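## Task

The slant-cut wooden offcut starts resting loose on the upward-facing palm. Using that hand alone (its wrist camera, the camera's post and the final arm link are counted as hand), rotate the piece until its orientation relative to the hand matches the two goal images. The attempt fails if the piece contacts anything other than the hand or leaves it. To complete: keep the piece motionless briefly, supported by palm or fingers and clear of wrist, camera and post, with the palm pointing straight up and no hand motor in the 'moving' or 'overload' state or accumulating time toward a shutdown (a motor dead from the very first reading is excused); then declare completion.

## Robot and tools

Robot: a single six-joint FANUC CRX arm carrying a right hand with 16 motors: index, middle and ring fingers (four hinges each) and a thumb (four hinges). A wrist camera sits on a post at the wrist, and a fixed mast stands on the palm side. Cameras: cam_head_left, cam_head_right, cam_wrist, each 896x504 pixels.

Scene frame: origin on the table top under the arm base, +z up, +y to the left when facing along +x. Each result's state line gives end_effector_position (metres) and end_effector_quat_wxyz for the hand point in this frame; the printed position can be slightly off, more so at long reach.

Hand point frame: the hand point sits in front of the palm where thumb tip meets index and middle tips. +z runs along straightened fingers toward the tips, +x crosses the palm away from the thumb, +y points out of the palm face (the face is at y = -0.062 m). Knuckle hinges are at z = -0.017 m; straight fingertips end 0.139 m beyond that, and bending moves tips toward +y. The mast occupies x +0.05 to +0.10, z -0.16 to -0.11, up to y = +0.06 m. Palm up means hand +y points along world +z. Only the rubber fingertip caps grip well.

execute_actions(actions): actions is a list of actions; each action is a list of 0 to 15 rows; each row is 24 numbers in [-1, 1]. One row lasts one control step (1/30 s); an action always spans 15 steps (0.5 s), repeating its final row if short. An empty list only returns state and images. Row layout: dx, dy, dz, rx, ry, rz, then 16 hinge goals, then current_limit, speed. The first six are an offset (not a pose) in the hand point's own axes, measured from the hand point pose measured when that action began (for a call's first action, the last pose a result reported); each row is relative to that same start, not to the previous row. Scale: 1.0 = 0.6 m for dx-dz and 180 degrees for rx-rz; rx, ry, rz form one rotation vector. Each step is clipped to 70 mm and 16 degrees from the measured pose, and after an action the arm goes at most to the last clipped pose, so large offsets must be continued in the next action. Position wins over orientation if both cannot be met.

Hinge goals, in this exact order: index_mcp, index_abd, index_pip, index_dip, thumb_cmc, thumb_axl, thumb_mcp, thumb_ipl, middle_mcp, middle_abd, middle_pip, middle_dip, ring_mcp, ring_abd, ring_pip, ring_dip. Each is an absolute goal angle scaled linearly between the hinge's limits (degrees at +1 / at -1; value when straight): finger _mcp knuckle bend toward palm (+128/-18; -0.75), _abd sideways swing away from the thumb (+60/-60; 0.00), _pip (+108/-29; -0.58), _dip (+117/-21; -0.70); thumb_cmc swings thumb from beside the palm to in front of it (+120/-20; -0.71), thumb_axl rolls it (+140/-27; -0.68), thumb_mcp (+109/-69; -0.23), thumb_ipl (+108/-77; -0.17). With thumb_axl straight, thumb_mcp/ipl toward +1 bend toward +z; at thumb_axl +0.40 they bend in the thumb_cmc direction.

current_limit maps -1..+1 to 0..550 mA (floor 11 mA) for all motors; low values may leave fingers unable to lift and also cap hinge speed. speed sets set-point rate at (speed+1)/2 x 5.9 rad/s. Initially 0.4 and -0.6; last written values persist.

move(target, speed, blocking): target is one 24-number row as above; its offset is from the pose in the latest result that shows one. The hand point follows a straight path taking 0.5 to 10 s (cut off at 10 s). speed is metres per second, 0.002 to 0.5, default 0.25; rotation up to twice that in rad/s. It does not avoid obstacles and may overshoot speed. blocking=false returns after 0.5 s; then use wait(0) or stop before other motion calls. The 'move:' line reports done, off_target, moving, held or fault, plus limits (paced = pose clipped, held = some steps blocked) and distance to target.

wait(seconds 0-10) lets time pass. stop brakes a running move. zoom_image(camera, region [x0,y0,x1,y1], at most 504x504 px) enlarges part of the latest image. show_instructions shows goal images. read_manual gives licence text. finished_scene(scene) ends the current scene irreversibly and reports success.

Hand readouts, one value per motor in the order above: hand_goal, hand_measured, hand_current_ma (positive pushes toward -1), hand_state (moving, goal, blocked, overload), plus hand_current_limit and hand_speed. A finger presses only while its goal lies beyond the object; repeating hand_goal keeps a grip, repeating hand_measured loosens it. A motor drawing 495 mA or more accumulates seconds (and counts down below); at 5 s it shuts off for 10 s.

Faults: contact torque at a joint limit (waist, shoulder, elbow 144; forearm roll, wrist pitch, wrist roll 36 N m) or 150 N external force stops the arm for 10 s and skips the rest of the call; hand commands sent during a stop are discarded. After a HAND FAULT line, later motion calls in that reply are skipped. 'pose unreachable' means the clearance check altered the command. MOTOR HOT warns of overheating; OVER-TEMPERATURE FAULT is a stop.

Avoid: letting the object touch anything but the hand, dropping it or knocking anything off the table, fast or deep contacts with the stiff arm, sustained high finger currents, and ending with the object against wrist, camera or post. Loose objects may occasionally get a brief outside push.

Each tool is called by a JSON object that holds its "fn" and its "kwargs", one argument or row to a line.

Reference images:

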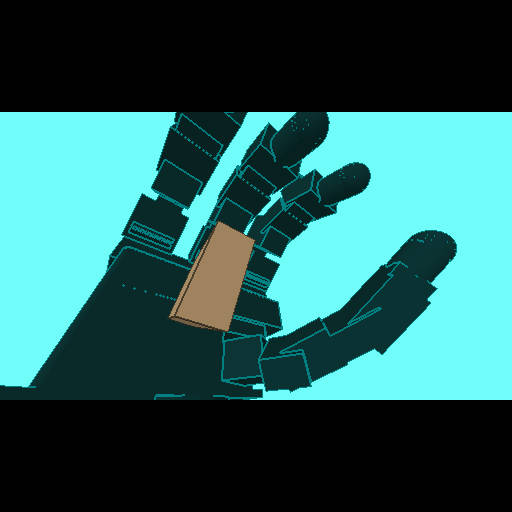

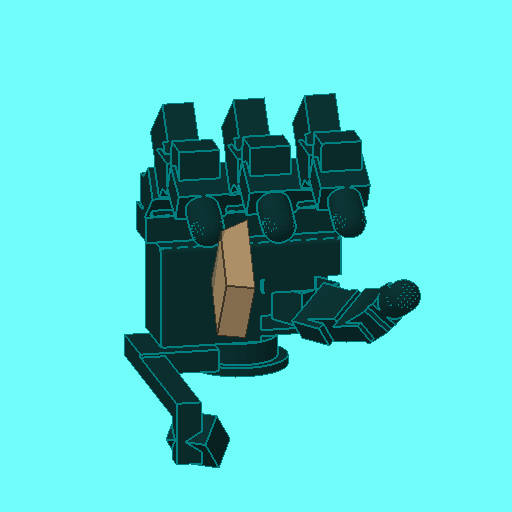

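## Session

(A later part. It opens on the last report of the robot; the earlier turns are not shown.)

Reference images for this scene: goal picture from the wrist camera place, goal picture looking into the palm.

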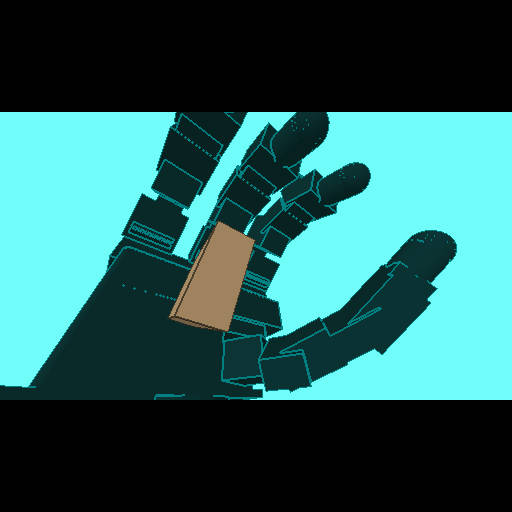

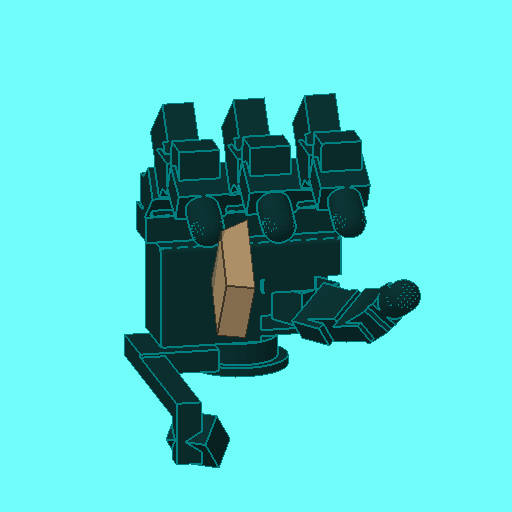

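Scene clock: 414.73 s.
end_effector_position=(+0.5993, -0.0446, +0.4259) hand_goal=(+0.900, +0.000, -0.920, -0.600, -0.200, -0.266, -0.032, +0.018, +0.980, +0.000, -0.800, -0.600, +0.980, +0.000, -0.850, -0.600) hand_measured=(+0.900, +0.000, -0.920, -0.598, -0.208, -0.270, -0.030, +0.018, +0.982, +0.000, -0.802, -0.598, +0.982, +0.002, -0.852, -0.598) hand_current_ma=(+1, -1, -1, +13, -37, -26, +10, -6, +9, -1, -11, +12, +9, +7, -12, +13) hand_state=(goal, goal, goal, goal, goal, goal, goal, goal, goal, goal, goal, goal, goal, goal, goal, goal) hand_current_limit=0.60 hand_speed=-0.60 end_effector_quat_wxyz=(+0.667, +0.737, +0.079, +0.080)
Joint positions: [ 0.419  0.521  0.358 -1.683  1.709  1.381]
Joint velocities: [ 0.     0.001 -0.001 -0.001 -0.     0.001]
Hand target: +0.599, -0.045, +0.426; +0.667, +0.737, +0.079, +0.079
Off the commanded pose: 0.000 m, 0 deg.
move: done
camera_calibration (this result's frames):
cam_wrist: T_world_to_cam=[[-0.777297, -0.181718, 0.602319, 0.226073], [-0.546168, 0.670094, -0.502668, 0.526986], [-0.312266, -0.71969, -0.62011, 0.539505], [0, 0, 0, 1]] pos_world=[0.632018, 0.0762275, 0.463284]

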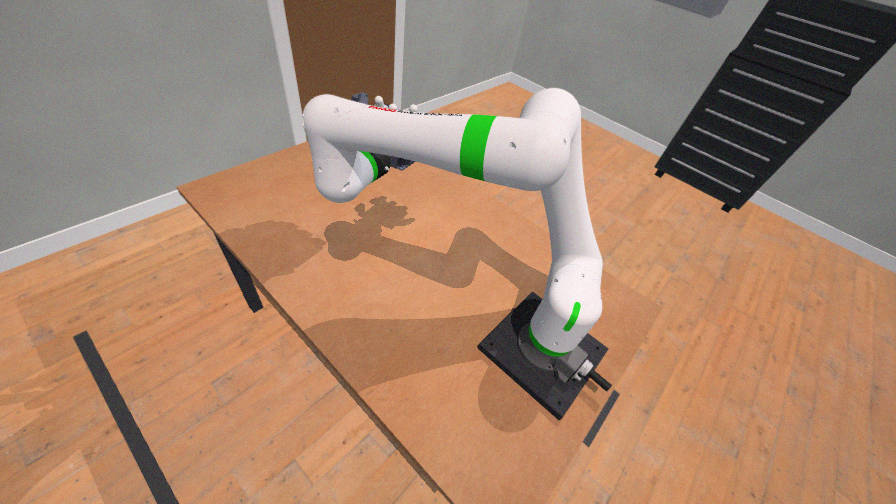

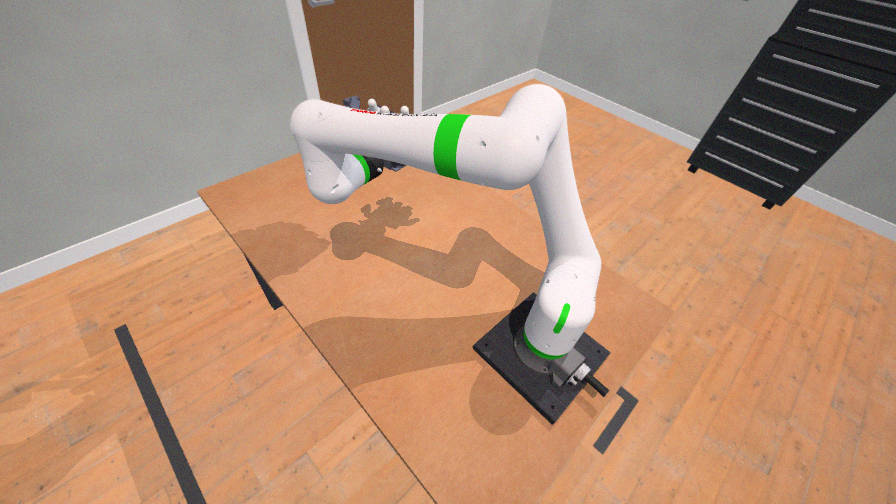

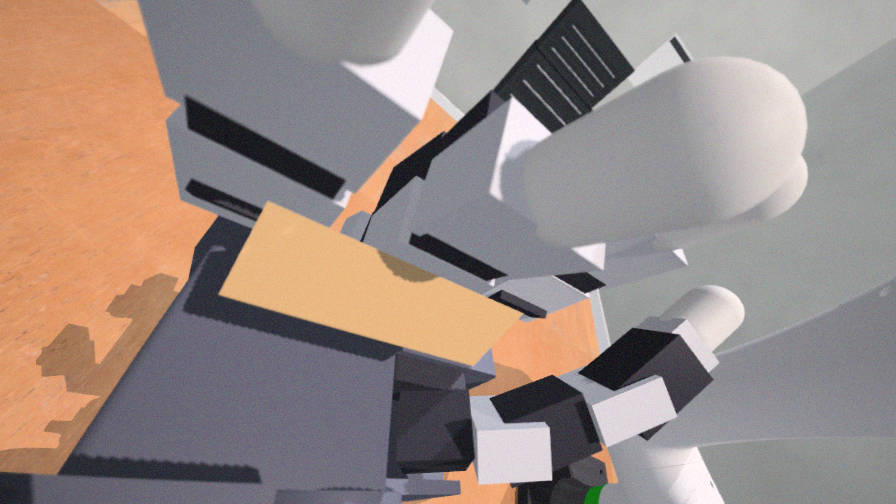

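{"fn": "move", "kwargs": {
  "target": [0,0,0,0,0,0,0.9,0,-0.92,-0.6,-0.2,-0.266,-0.032,0.018,0.98,0,-0.3,-0.7,0.98,0,-0.85,-0.6,0.6,-0.7],
  "speed": 0.1
}}

{"fn": "move", "kwargs": {
  "target": [0,0,0,0,0,0,0.4,0,-0.6,-0.6,-0.2,-0.266,-0.032,0.018,0.98,0,-0.8,-0.7,0.98,0,-0.85,-0.6,0.6,-0.5],
  "speed": 0.1
}}

Scene clock: 433.33 s.
end_effector_position=(+0.5993, -0.0446, +0.4259) hand_goal=(+0.900, +0.000, -0.920, -0.600, -0.200, -0.266, -0.032, +0.018, +0.980, +0.000, -0.300, -0.700, +0.980, +0.000, -0.850, -0.600) hand_measured=(+0.900, +0.000, -0.920, -0.598, -0.208, -0.270, -0.030, +0.018, +0.918, -0.002, -0.362, -0.702, +0.982, +0.002, -0.852, -0.598) hand_current_ma=(+1, -1, -1, +13, -37, -26, +9, -6, -337, -11, -359, -10, +9, +7, -12, +13) hand_state=(goal, goal, goal, goal, goal, goal, goal, goal, blocked, goal, blocked, goal, goal, goal, goal, goal) hand_current_limit=0.60 hand_speed=-0.70 end_effector_quat_wxyz=(+0.667, +0.737, +0.079, +0.079)
Joint positions: [ 0.419  0.521  0.358 -1.683  1.709  1.381]
Joint velocities: [-0.     0.001  0.    -0.001  0.     0.001]
Hand target: +0.599, -0.045, +0.426; +0.667, +0.737, +0.079, +0.080
Off the commanded pose: 0.000 m, 0 deg.
move: done
camera_calibration (this result's frames):
cam_wrist: T_world_to_cam=[[-0.777271, -0.181699, 0.602358, 0.226061], [-0.546191, 0.670073, -0.502669, 0.526988], [-0.31229, -0.719713, -0.620071, 0.539491], [0, 0, 0, 1]] pos_world=[0.632024, 0.0762332, 0.463254]

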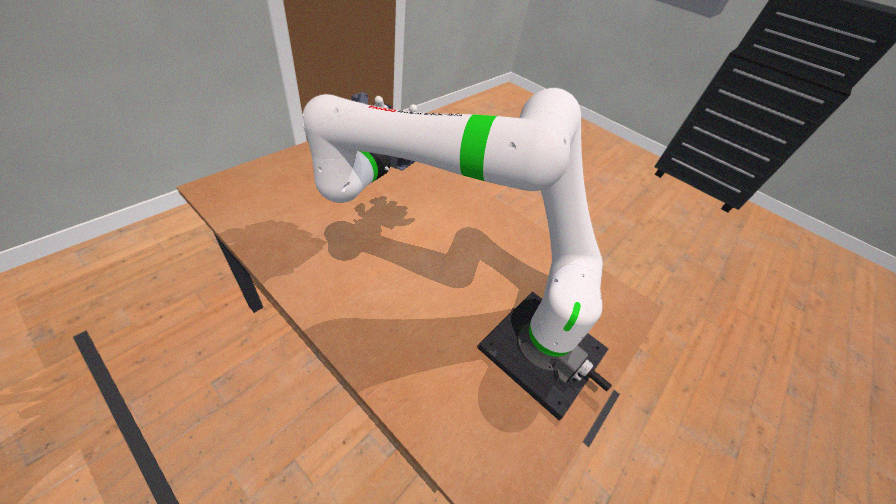

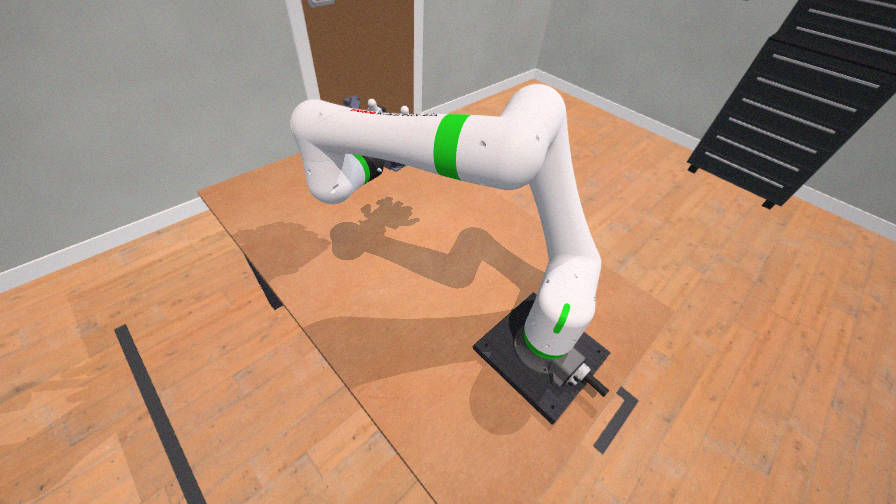

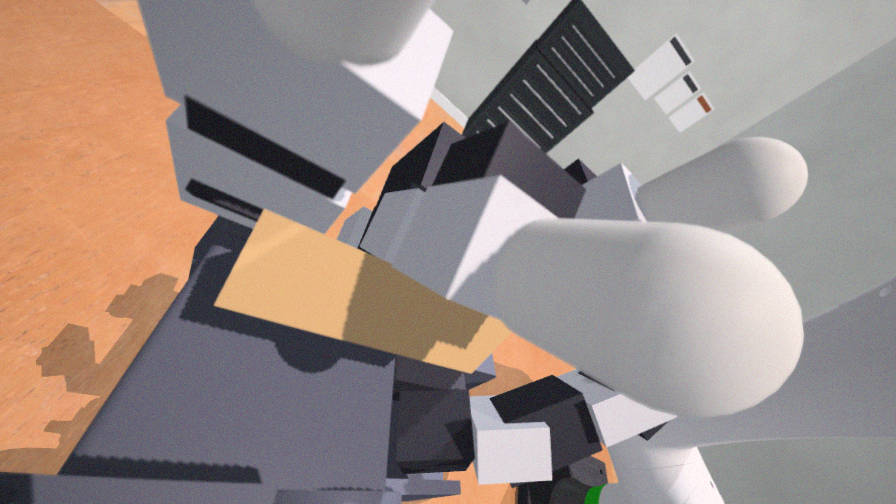

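Scene clock: 434.03 s.
end_effector_position=(+0.5993, -0.0446, +0.4259) hand_goal=(+0.400, +0.000, -0.600, -0.600, -0.200, -0.266, -0.032, +0.018, +0.980, +0.000, -0.800, -0.700, +0.980, +0.000, -0.850, -0.600) hand_measured=(+0.398, +0.000, -0.604, -0.598, -0.208, -0.270, -0.030, +0.018, +0.982, -0.002, -0.796, -0.702, +0.982, +0.002, -0.852, -0.598) hand_current_ma=(-6, -1, -19, +13, -37, -26, +9, -6, +13, -11, +20, -10, +9, +7, -12, +13) hand_state=(goal, goal, goal, goal, goal, goal, goal, goal, goal, goal, goal, goal, goal, goal, goal, goal) hand_current_limit=0.60 hand_speed=-0.50 end_effector_quat_wxyz=(+0.667, +0.737, +0.079, +0.079)
Joint positions: [ 0.419  0.521  0.358 -1.683  1.709  1.381]
Joint velocities: [ 0.    -0.     0.    -0.    -0.001  0.001]
Hand target: +0.599, -0.045, +0.426; +0.667, +0.737, +0.079, +0.079
Off the commanded pose: 0.000 m, 0 deg.
move: done
camera_calibration (this result's frames):
cam_wrist: T_world_to_cam=[[-0.777271, -0.181699, 0.602358, 0.226061], [-0.546192, 0.670073, -0.502669, 0.526988], [-0.31229, -0.719713, -0.620071, 0.539491], [0, 0, 0, 1]] pos_world=[0.632024, 0.0762333, 0.463253]

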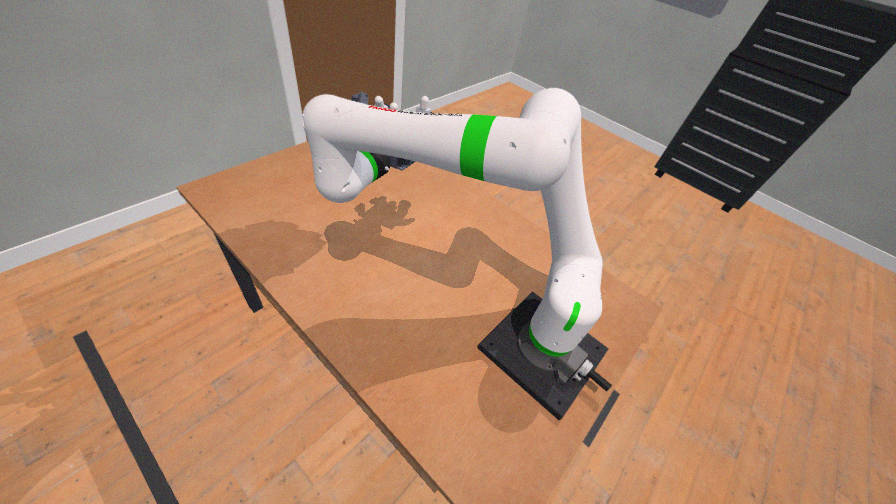

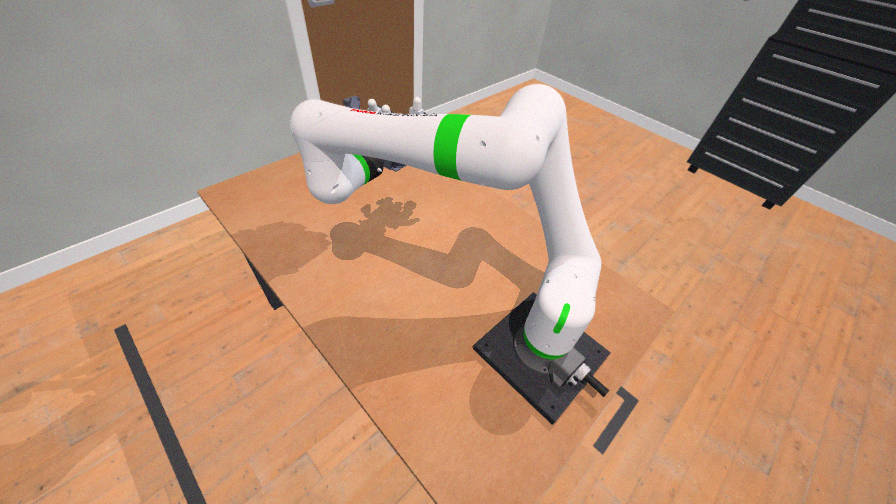

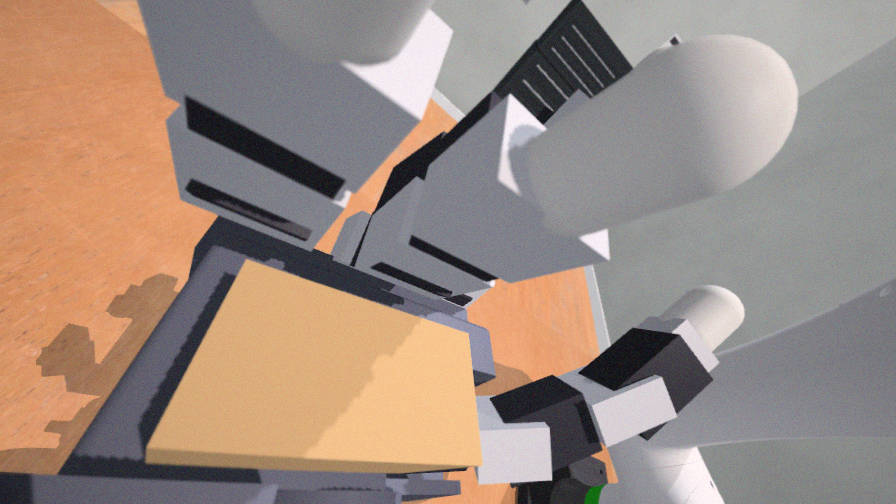

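{"fn": "execute_actions", "kwargs": {
  "actions": []
}}

Scene clock: 463.97 s.
end_effector_position=(+0.5993, -0.0446, +0.4259) hand_goal=(+0.400, +0.000, -0.600, -0.600, -0.200, -0.266, -0.032, +0.018, +0.980, +0.000, -0.800, -0.700, +0.980, +0.000, -0.850, -0.600) hand_measured=(+0.398, +0.000, -0.604, -0.598, -0.208, -0.270, -0.030, +0.018, +0.982, -0.002, -0.796, -0.702, +0.982, +0.002, -0.852, -0.598) hand_current_ma=(-6, -1, -19, +13, -37, -26, +9, -6, +13, -11, +20, -10, +9, +7, -12, +13) hand_state=(goal, goal, goal, goal, goal, goal, goal, goal, goal, goal, goal, goal, goal, goal, goal, goal) hand_current_limit=0.60 hand_speed=-0.50 end_effector_quat_wxyz=(+0.667, +0.737, +0.079, +0.079)
Joint positions: [ 0.419  0.521  0.358 -1.683  1.709  1.381]
Joint velocities: [-0.    -0.001 -0.     0.    -0.    -0.   ]
Hand target: +0.599, -0.045, +0.426; +0.667, +0.737, +0.079, +0.079
Off the commanded pose: 0.000 m, 0 deg.
camera_calibration (this result's frames):
cam_wrist: T_world_to_cam=[[-0.777271, -0.181699, 0.602358, 0.226061], [-0.546192, 0.670073, -0.502669, 0.526988], [-0.31229, -0.719713, -0.620071, 0.539491], [0, 0, 0, 1]] pos_world=[0.632024, 0.0762333, 0.463254]

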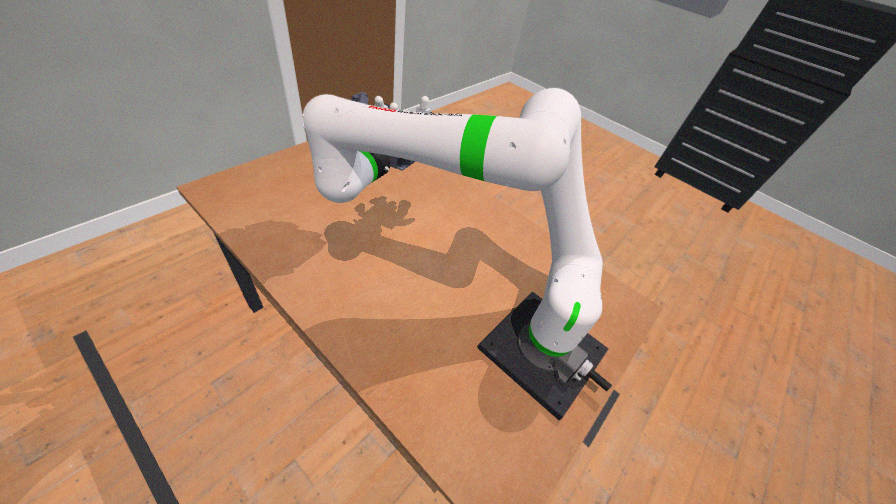

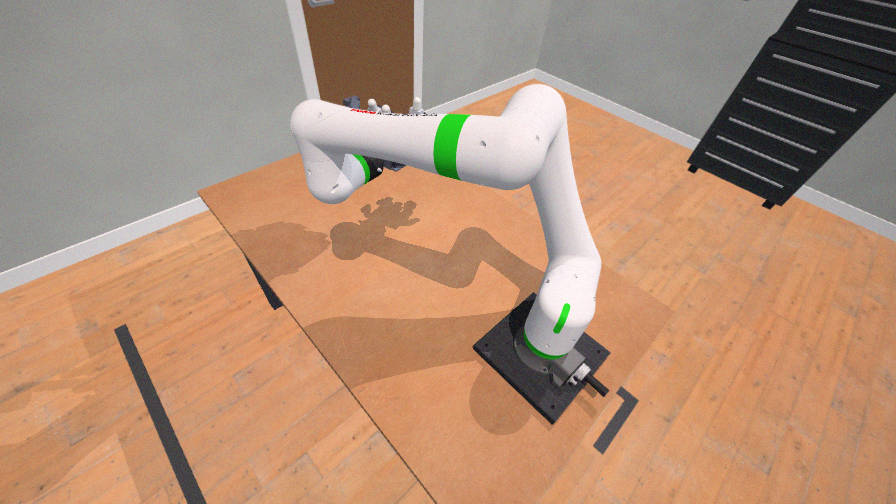

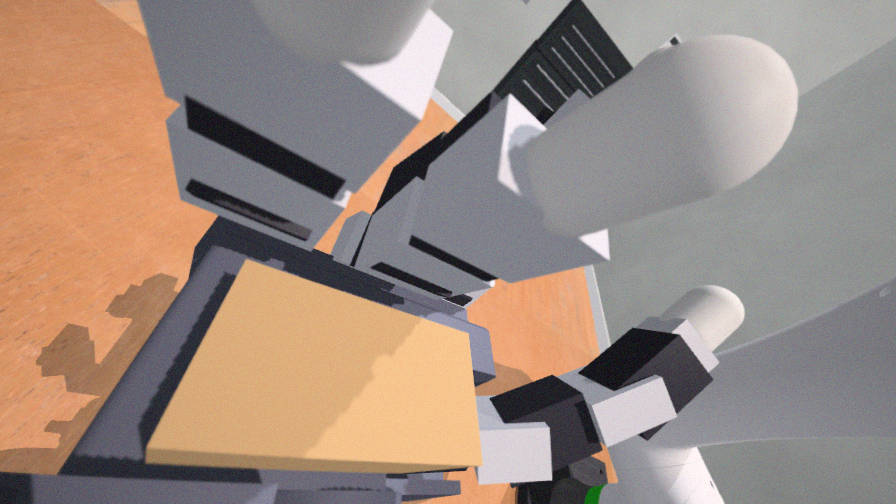

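{"fn": "execute_actions", "kwargs": {
  "actions": [
    [[0,0,0,0,0,0, 0.6,0,-0.6,-0.7, 0.1,0.4,-0.23,-0.3, 0.55,0,-0.6,-0.7, 0.55,0,-0.6,-0.7, 0.6,-0.4]],
    [[0,0,0,0,0,0, 0.6,0,-0.6,-0.7, 0.57,0.4,-0.23,-0.5, 0.55,0,-0.6,-0.7, 0.55,0,-0.6,-0.7, 0.6,-0.5]]
  ]
}}

Scene clock: 574.23 s.
end_effector_position=(+0.5993, -0.0446, +0.4259) hand_goal=(+0.600, +0.000, -0.600, -0.700, +0.570, +0.400, -0.230, -0.500, +0.550, +0.000, -0.600, -0.700, +0.550, +0.000, -0.600, -0.700) hand_measured=(+0.596, +0.000, -0.602, -0.696, +0.548, +0.398, -0.232, -0.498, +0.552, -0.002, -0.602, -0.702, +0.550, +0.002, -0.602, -0.696) hand_current_ma=(-21, -1, -14, +16, +1, -13, -10, +7, +6, -11, -13, -10, +6, +7, -14, +16) hand_state=(goal, goal, goal, goal, moving, goal, goal, goal, goal, goal, goal, goal, goal, goal, goal, goal) hand_current_limit=0.60 hand_speed=-0.50 end_effector_quat_wxyz=(+0.667, +0.737, +0.079, +0.079)
Joint positions: [ 0.419  0.521  0.358 -1.683  1.709  1.381]
Joint velocities: [-0.    -0.     0.     0.001  0.001  0.   ]
Hand target: +0.599, -0.045, +0.426; +0.667, +0.737, +0.079, +0.079
Off the commanded pose: 0.000 m, 0 deg.
camera_calibration (this result's frames):
cam_wrist: T_world_to_cam=[[-0.777271, -0.181699, 0.602358, 0.226061], [-0.546192, 0.670073, -0.502669, 0.526987], [-0.31229, -0.719713, -0.620071, 0.539491], [0, 0, 0, 1]] pos_world=[0.632024, 0.0762334, 0.463253]

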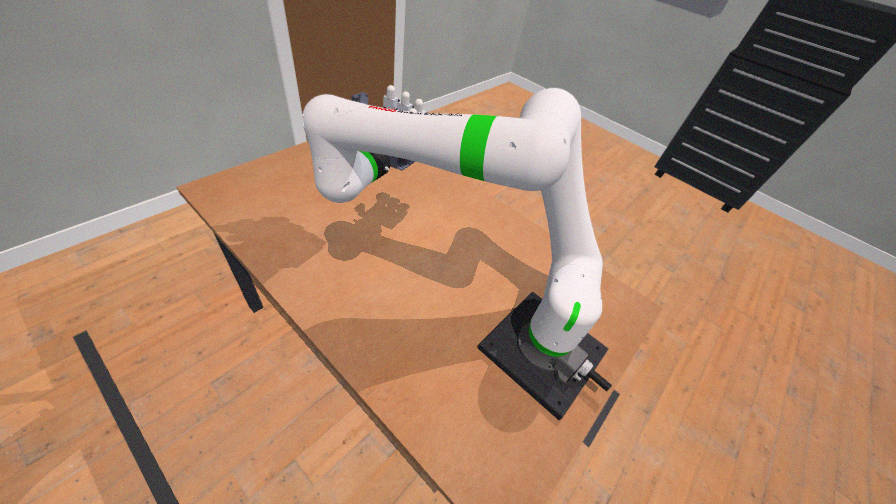

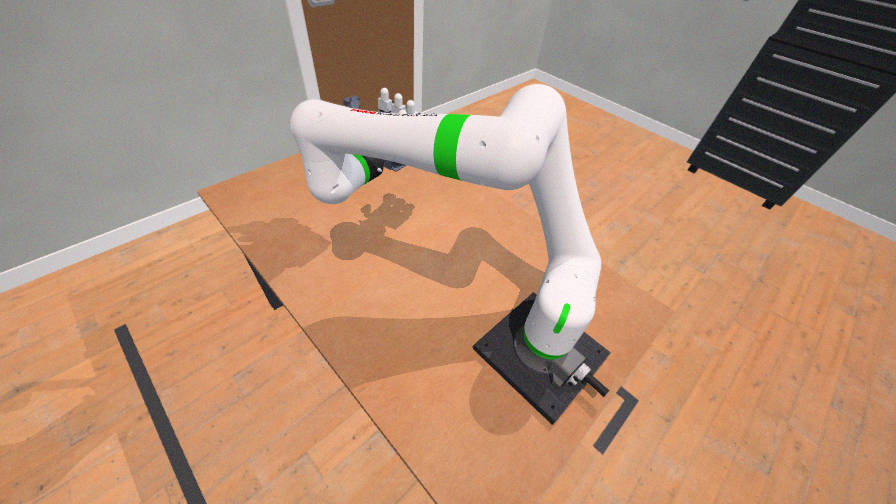

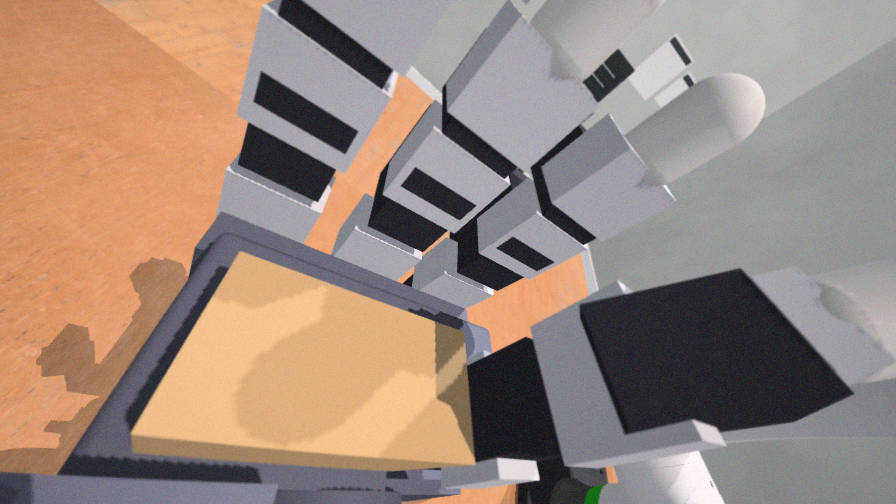

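{"fn": "move", "kwargs": {
  "target": [-0.104,-0.104,0,0,0,0.333, 0.8,0,-0.6,-0.7, 0.57,0.4,0.1,-0.5, 0.55,0,-0.6,-0.7, 0.55,0,-0.6,-0.7, 0.6,-0.5],
  "speed": 0.35
}}

Scene clock: 590.50 s.
end_effector_position=(+0.5378, -0.0523, +0.3630) hand_goal=(+0.800, +0.000, -0.600, -0.700, +0.570, +0.400, +0.100, -0.500, +0.550, +0.000, -0.600, -0.700, +0.550, +0.000, -0.600, -0.700) hand_measured=(+0.800, -0.002, -0.602, -0.698, +0.560, +0.398, +0.098, -0.500, +0.552, -0.002, -0.602, -0.702, +0.550, -0.002, -0.602, -0.696) hand_current_ma=(-1, -10, -9, +15, -47, -13, -13, +4, +6, -11, -13, -10, +6, -11, -14, +16) hand_state=(goal, goal, goal, goal, goal, goal, goal, goal, goal, goal, goal, goal, goal, goal, goal, goal) hand_current_limit=0.60 hand_speed=-0.50 end_effector_quat_wxyz=(+0.538, +0.677, -0.300, +0.402)
Joint positions: [ 0.419  0.521  0.357 -1.683  1.709  0.334]
Joint velocities: [ 0.     0.    -0.     0.    -0.001  0.   ]
Hand target: +0.538, -0.052, +0.363; +0.538, +0.677, -0.300, +0.402
Off the commanded pose: 0.000 m, 0 deg.
move: done
camera_calibration (this result's frames):
cam_wrist: T_world_to_cam=[[-0.91663, -0.114167, -0.383088, 0.650963], [0.125194, 0.828142, -0.546358, 0.13003], [0.379627, -0.548768, -0.744806, 0.157833], [0, 0, 0, 1]] pos_world=[0.520495, 0.0532481, 0.437974]

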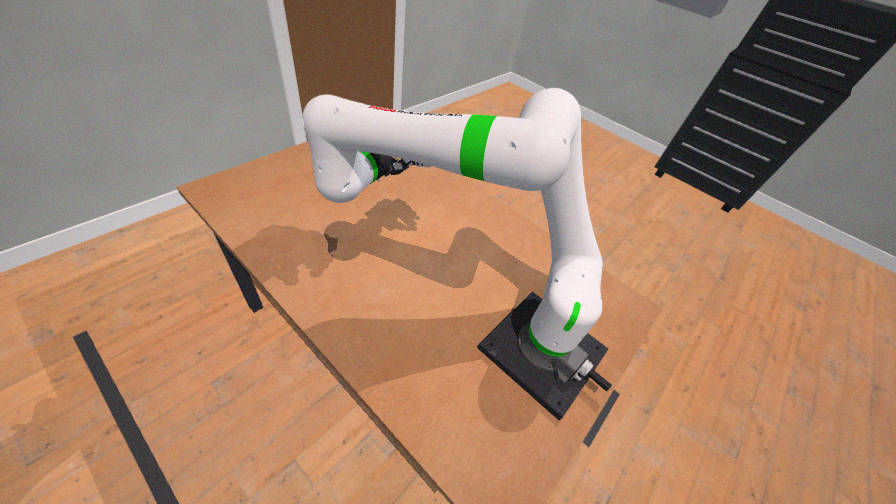

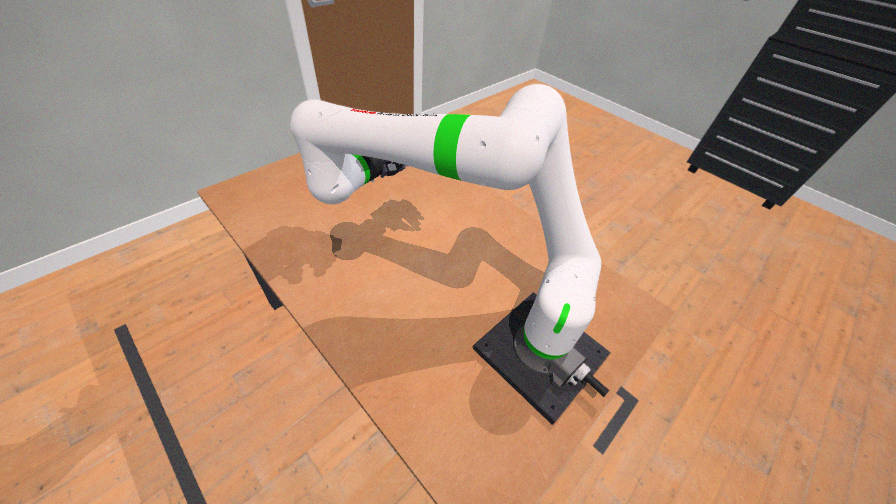

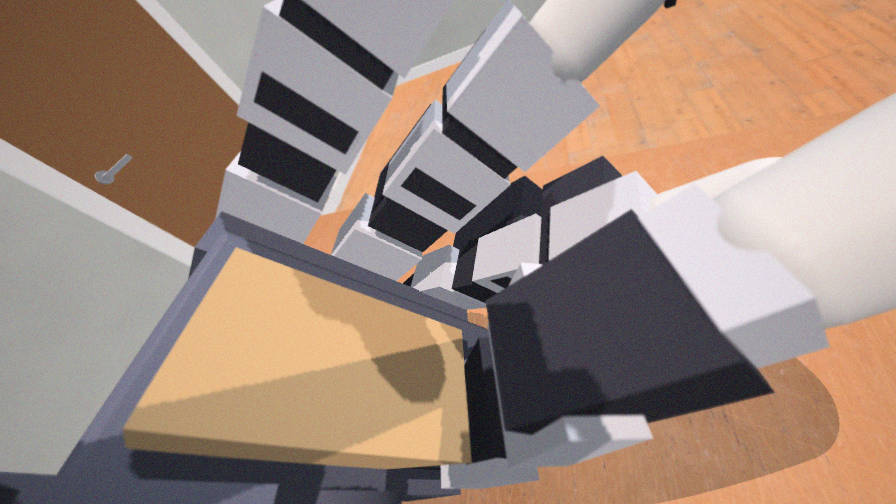

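{"fn": "move", "kwargs": {
  "target": [-0.089,-0.068,0,0,0,0.25, 0.8,0,-0.6,-0.7, 0.57,0.4,0.1,-0.5, 0.55,0,-0.6,-0.7, 0.55,0,-0.6,-0.7, 0.6,-0.5],
  "speed": 0.25
}}

Scene clock: 602.27 s.
end_effector_position=(+0.5455, -0.0439, +0.2968) hand_goal=(+0.800, +0.000, -0.600, -0.700, +0.570, +0.400, +0.100, -0.500, +0.550, +0.000, -0.600, -0.700, +0.550, +0.000, -0.600, -0.700) hand_measured=(+0.800, -0.002, -0.602, -0.698, +0.558, +0.398, +0.096, -0.500, +0.550, -0.004, -0.602, -0.702, +0.550, -0.004, -0.602, -0.696) hand_current_ma=(-1, -12, -9, +15, -65, -13, -26, +3, -3, -14, -13, -10, +0, -14, -14, +15) hand_state=(goal, goal, goal, goal, goal, goal, goal, goal, goal, goal, goal, goal, goal, goal, goal, goal) hand_current_limit=0.60 hand_speed=-0.50 end_effector_quat_wxyz=(+0.343, +0.511, -0.536, +0.577)
Joint positions: [ 0.419  0.521  0.357 -1.683  1.709 -0.452]
Joint velocities: [-0.    -0.     0.     0.002  0.    -0.001]
Hand target: +0.546, -0.044, +0.297; +0.343, +0.511, -0.536, +0.577
Off the commanded pose: 0.000 m, 0 deg.
move: done
camera_calibration (this result's frames):
cam_wrist: T_world_to_cam=[[-0.39688, 0.0585844, -0.915999, 0.515789], [0.47377, 0.86782, -0.14977, -0.220209], [0.786147, -0.493414, -0.372176, -0.219678], [0, 0, 0, 1]] pos_world=[0.481734, 0.0524928, 0.357723]

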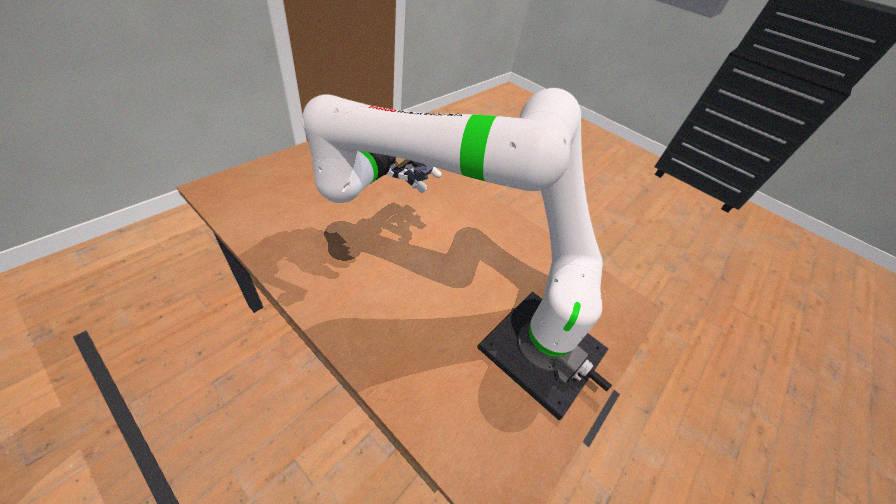

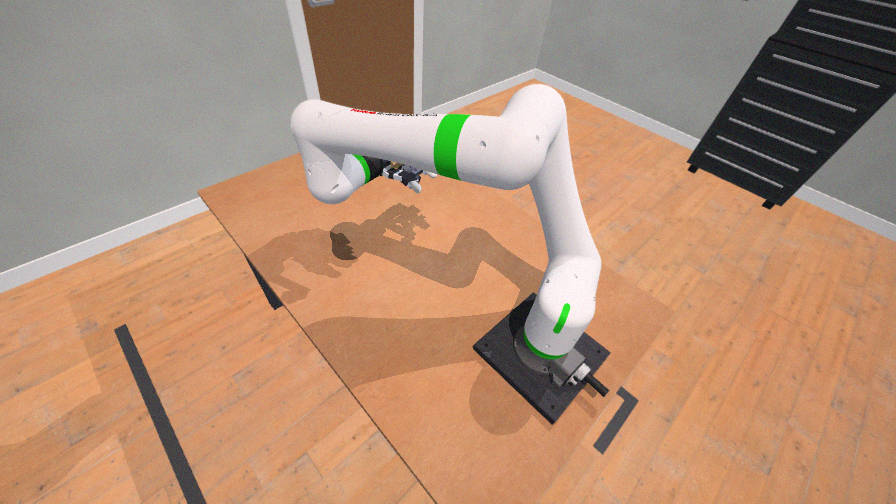

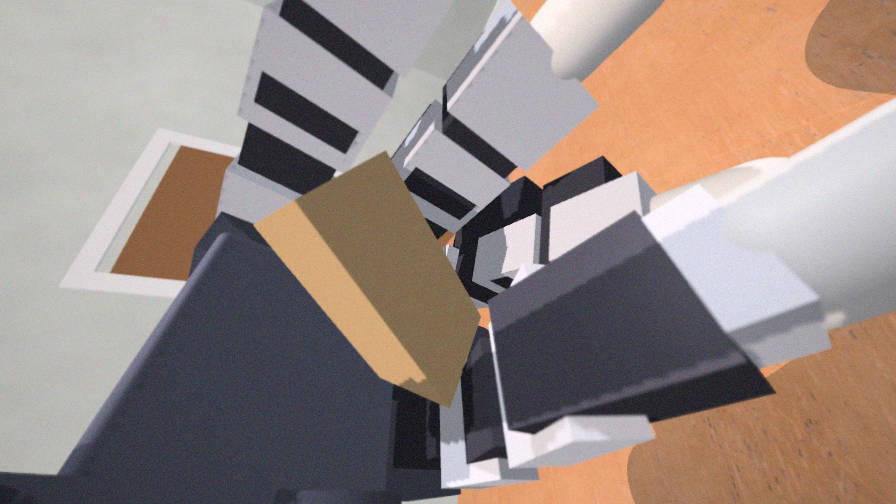

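{"fn": "move", "kwargs": {
  "target": [0,0,0,0,0.025,0, 0.8,0,-0.6,-0.7, 0.57,0.4,0.1,-0.5, 0.85,0,-0.7,-0.7, 0.75,0,-0.7,-0.7, 0.6,-0.75],
  "speed": 0.1
}}

Scene clock: 637.73 s.
end_effector_position=(+0.5455, -0.0439, +0.2968) hand_goal=(+0.800, +0.000, -0.600, -0.700, +0.570, +0.400, +0.100, -0.500, +0.850, +0.000, -0.700, -0.700, +0.750, +0.000, -0.700, -0.700) hand_measured=(+0.800, -0.002, -0.602, -0.698, +0.508, +0.388, +0.096, -0.500, +0.670, -0.004, -0.696, -0.702, +0.680, +0.020, -0.696, -0.696) hand_current_ma=(-1, -12, -9, +15, -322, -89, -26, +3, -440, -19, +27, -10, -411, +91, +21, +15) hand_state=(goal, goal, goal, goal, blocked, goal, goal, goal, blocked, goal, goal, goal, blocked, blocked, goal, goal) hand_current_limit=0.60 hand_speed=-0.75 end_effector_quat_wxyz=(+0.364, +0.488, -0.523, +0.597)
Joint positions: [ 0.435  0.557  0.362 -1.62   1.758 -0.473]
Joint velocities: [ 0.     0.001 -0.    -0.     0.001 -0.   ]
Hand target: +0.545, -0.044, +0.297; +0.364, +0.488, -0.522, +0.597
Off the commanded pose: 0.000 m, 0 deg.
move: done
camera_calibration (this result's frames):
cam_wrist: T_world_to_cam=[[-0.382404, -0.00140539, -0.923994, 0.507616], [0.494551, 0.844394, -0.205959, -0.215897], [0.780504, -0.535722, -0.322205, -0.233277], [0, 0, 0, 1]] pos_world=[0.48296, 0.058044, 0.349405]

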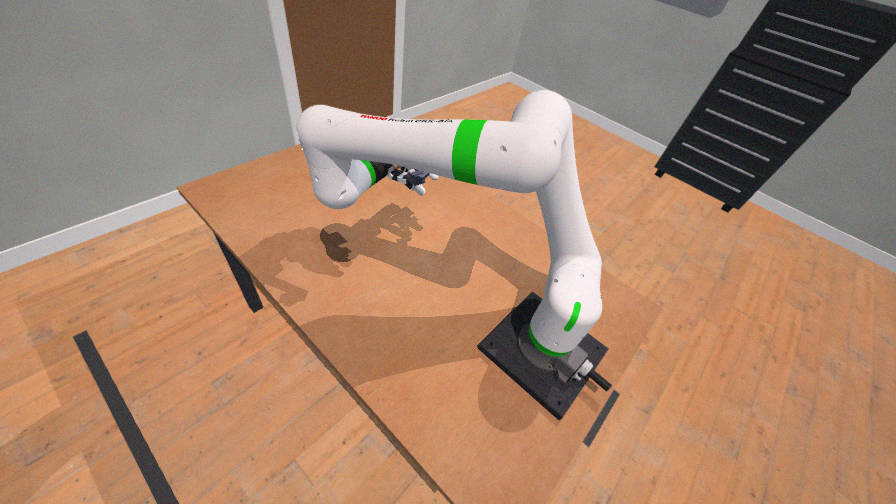

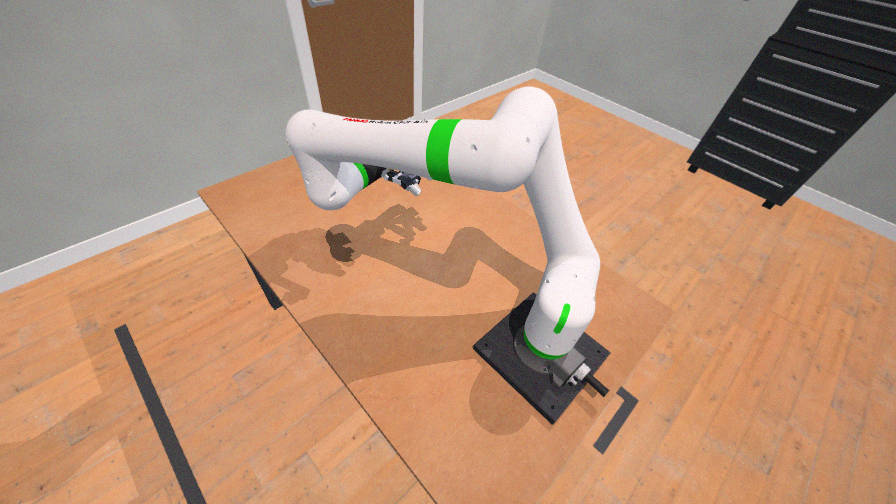

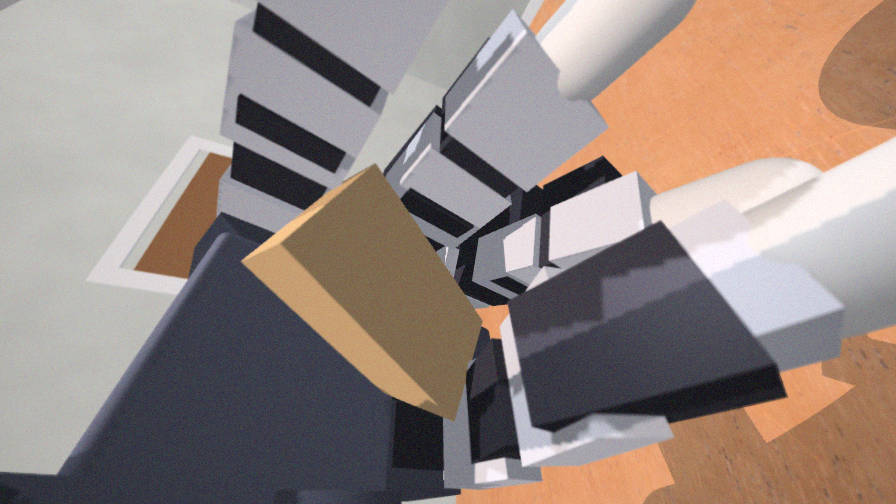

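{"fn": "execute_actions", "kwargs": {
  "actions": [
    [[0,0,0,0,0,0, 0.8,0,-0.6,-0.7, 0.57,0.4,0.1,-0.5, 0.8,0,-0.7,-0.7, 0.4,0,-0.7,-0.7, 0.6,-0.75]],
    [[0,0,0,0,0,0, 0.8,0,-0.6,-0.7, 0.57,0.4,0.1,-0.5, 0.8,0,-0.7,-0.7, 0.4,0,-0.7,-0.7, 0.6,-0.75]]
  ]
}}

Scene clock: 648.30 s.
end_effector_position=(+0.5455, -0.0439, +0.2968) hand_goal=(+0.800, +0.000, -0.600, -0.700, +0.570, +0.400, +0.100, -0.500, +0.800, +0.000, -0.700, -0.700, +0.400, +0.000, -0.700, -0.700) hand_measured=(+0.800, -0.002, -0.602, -0.698, +0.540, +0.398, +0.092, -0.500, +0.794, -0.006, -0.698, -0.702, +0.404, -0.002, -0.698, -0.696) hand_current_ma=(-1, -13, -9, +15, -153, -13, -46, +0, -29, -25, +10, -10, +18, -12, +6, +15) hand_state=(goal, goal, goal, goal, blocked, goal, goal, goal, goal, goal, goal, goal, goal, goal, goal, goal) hand_current_limit=0.60 hand_speed=-0.75 end_effector_quat_wxyz=(+0.364, +0.488, -0.523, +0.597)
Joint positions: [ 0.435  0.557  0.362 -1.62   1.758 -0.473]
Joint velocities: [-0.    -0.     0.    -0.001 -0.001 -0.   ]
Hand target: +0.545, -0.044, +0.297; +0.364, +0.488, -0.523, +0.597
Off the commanded pose: 0.000 m, 0 deg.
camera_calibration (this result's frames):
cam_wrist: T_world_to_cam=[[-0.382432, -0.00143286, -0.923982, 0.50761], [0.494539, 0.844391, -0.205997, -0.215891], [0.780498, -0.535725, -0.322214, -0.233275], [0, 0, 0, 1]] pos_world=[0.482963, 0.0580528, 0.349386]

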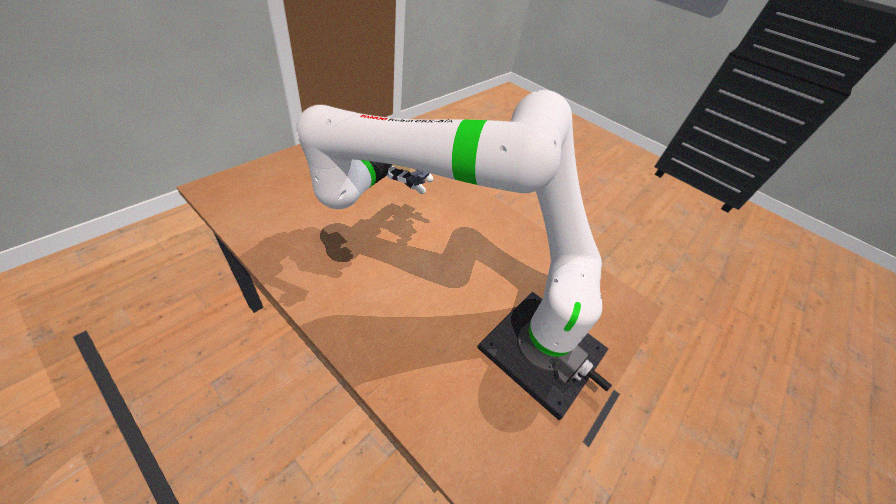

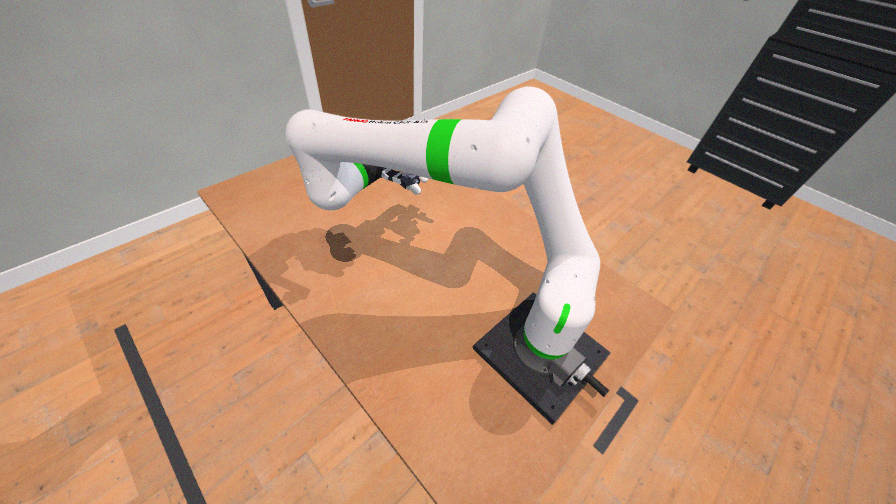

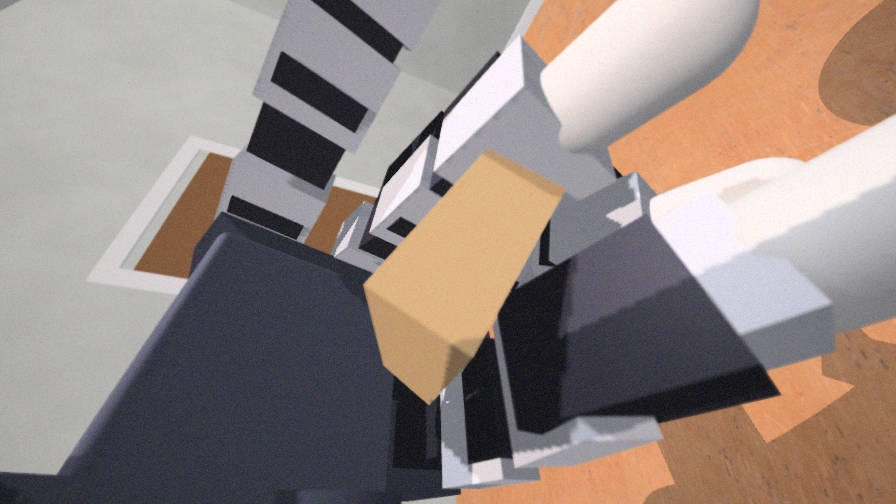

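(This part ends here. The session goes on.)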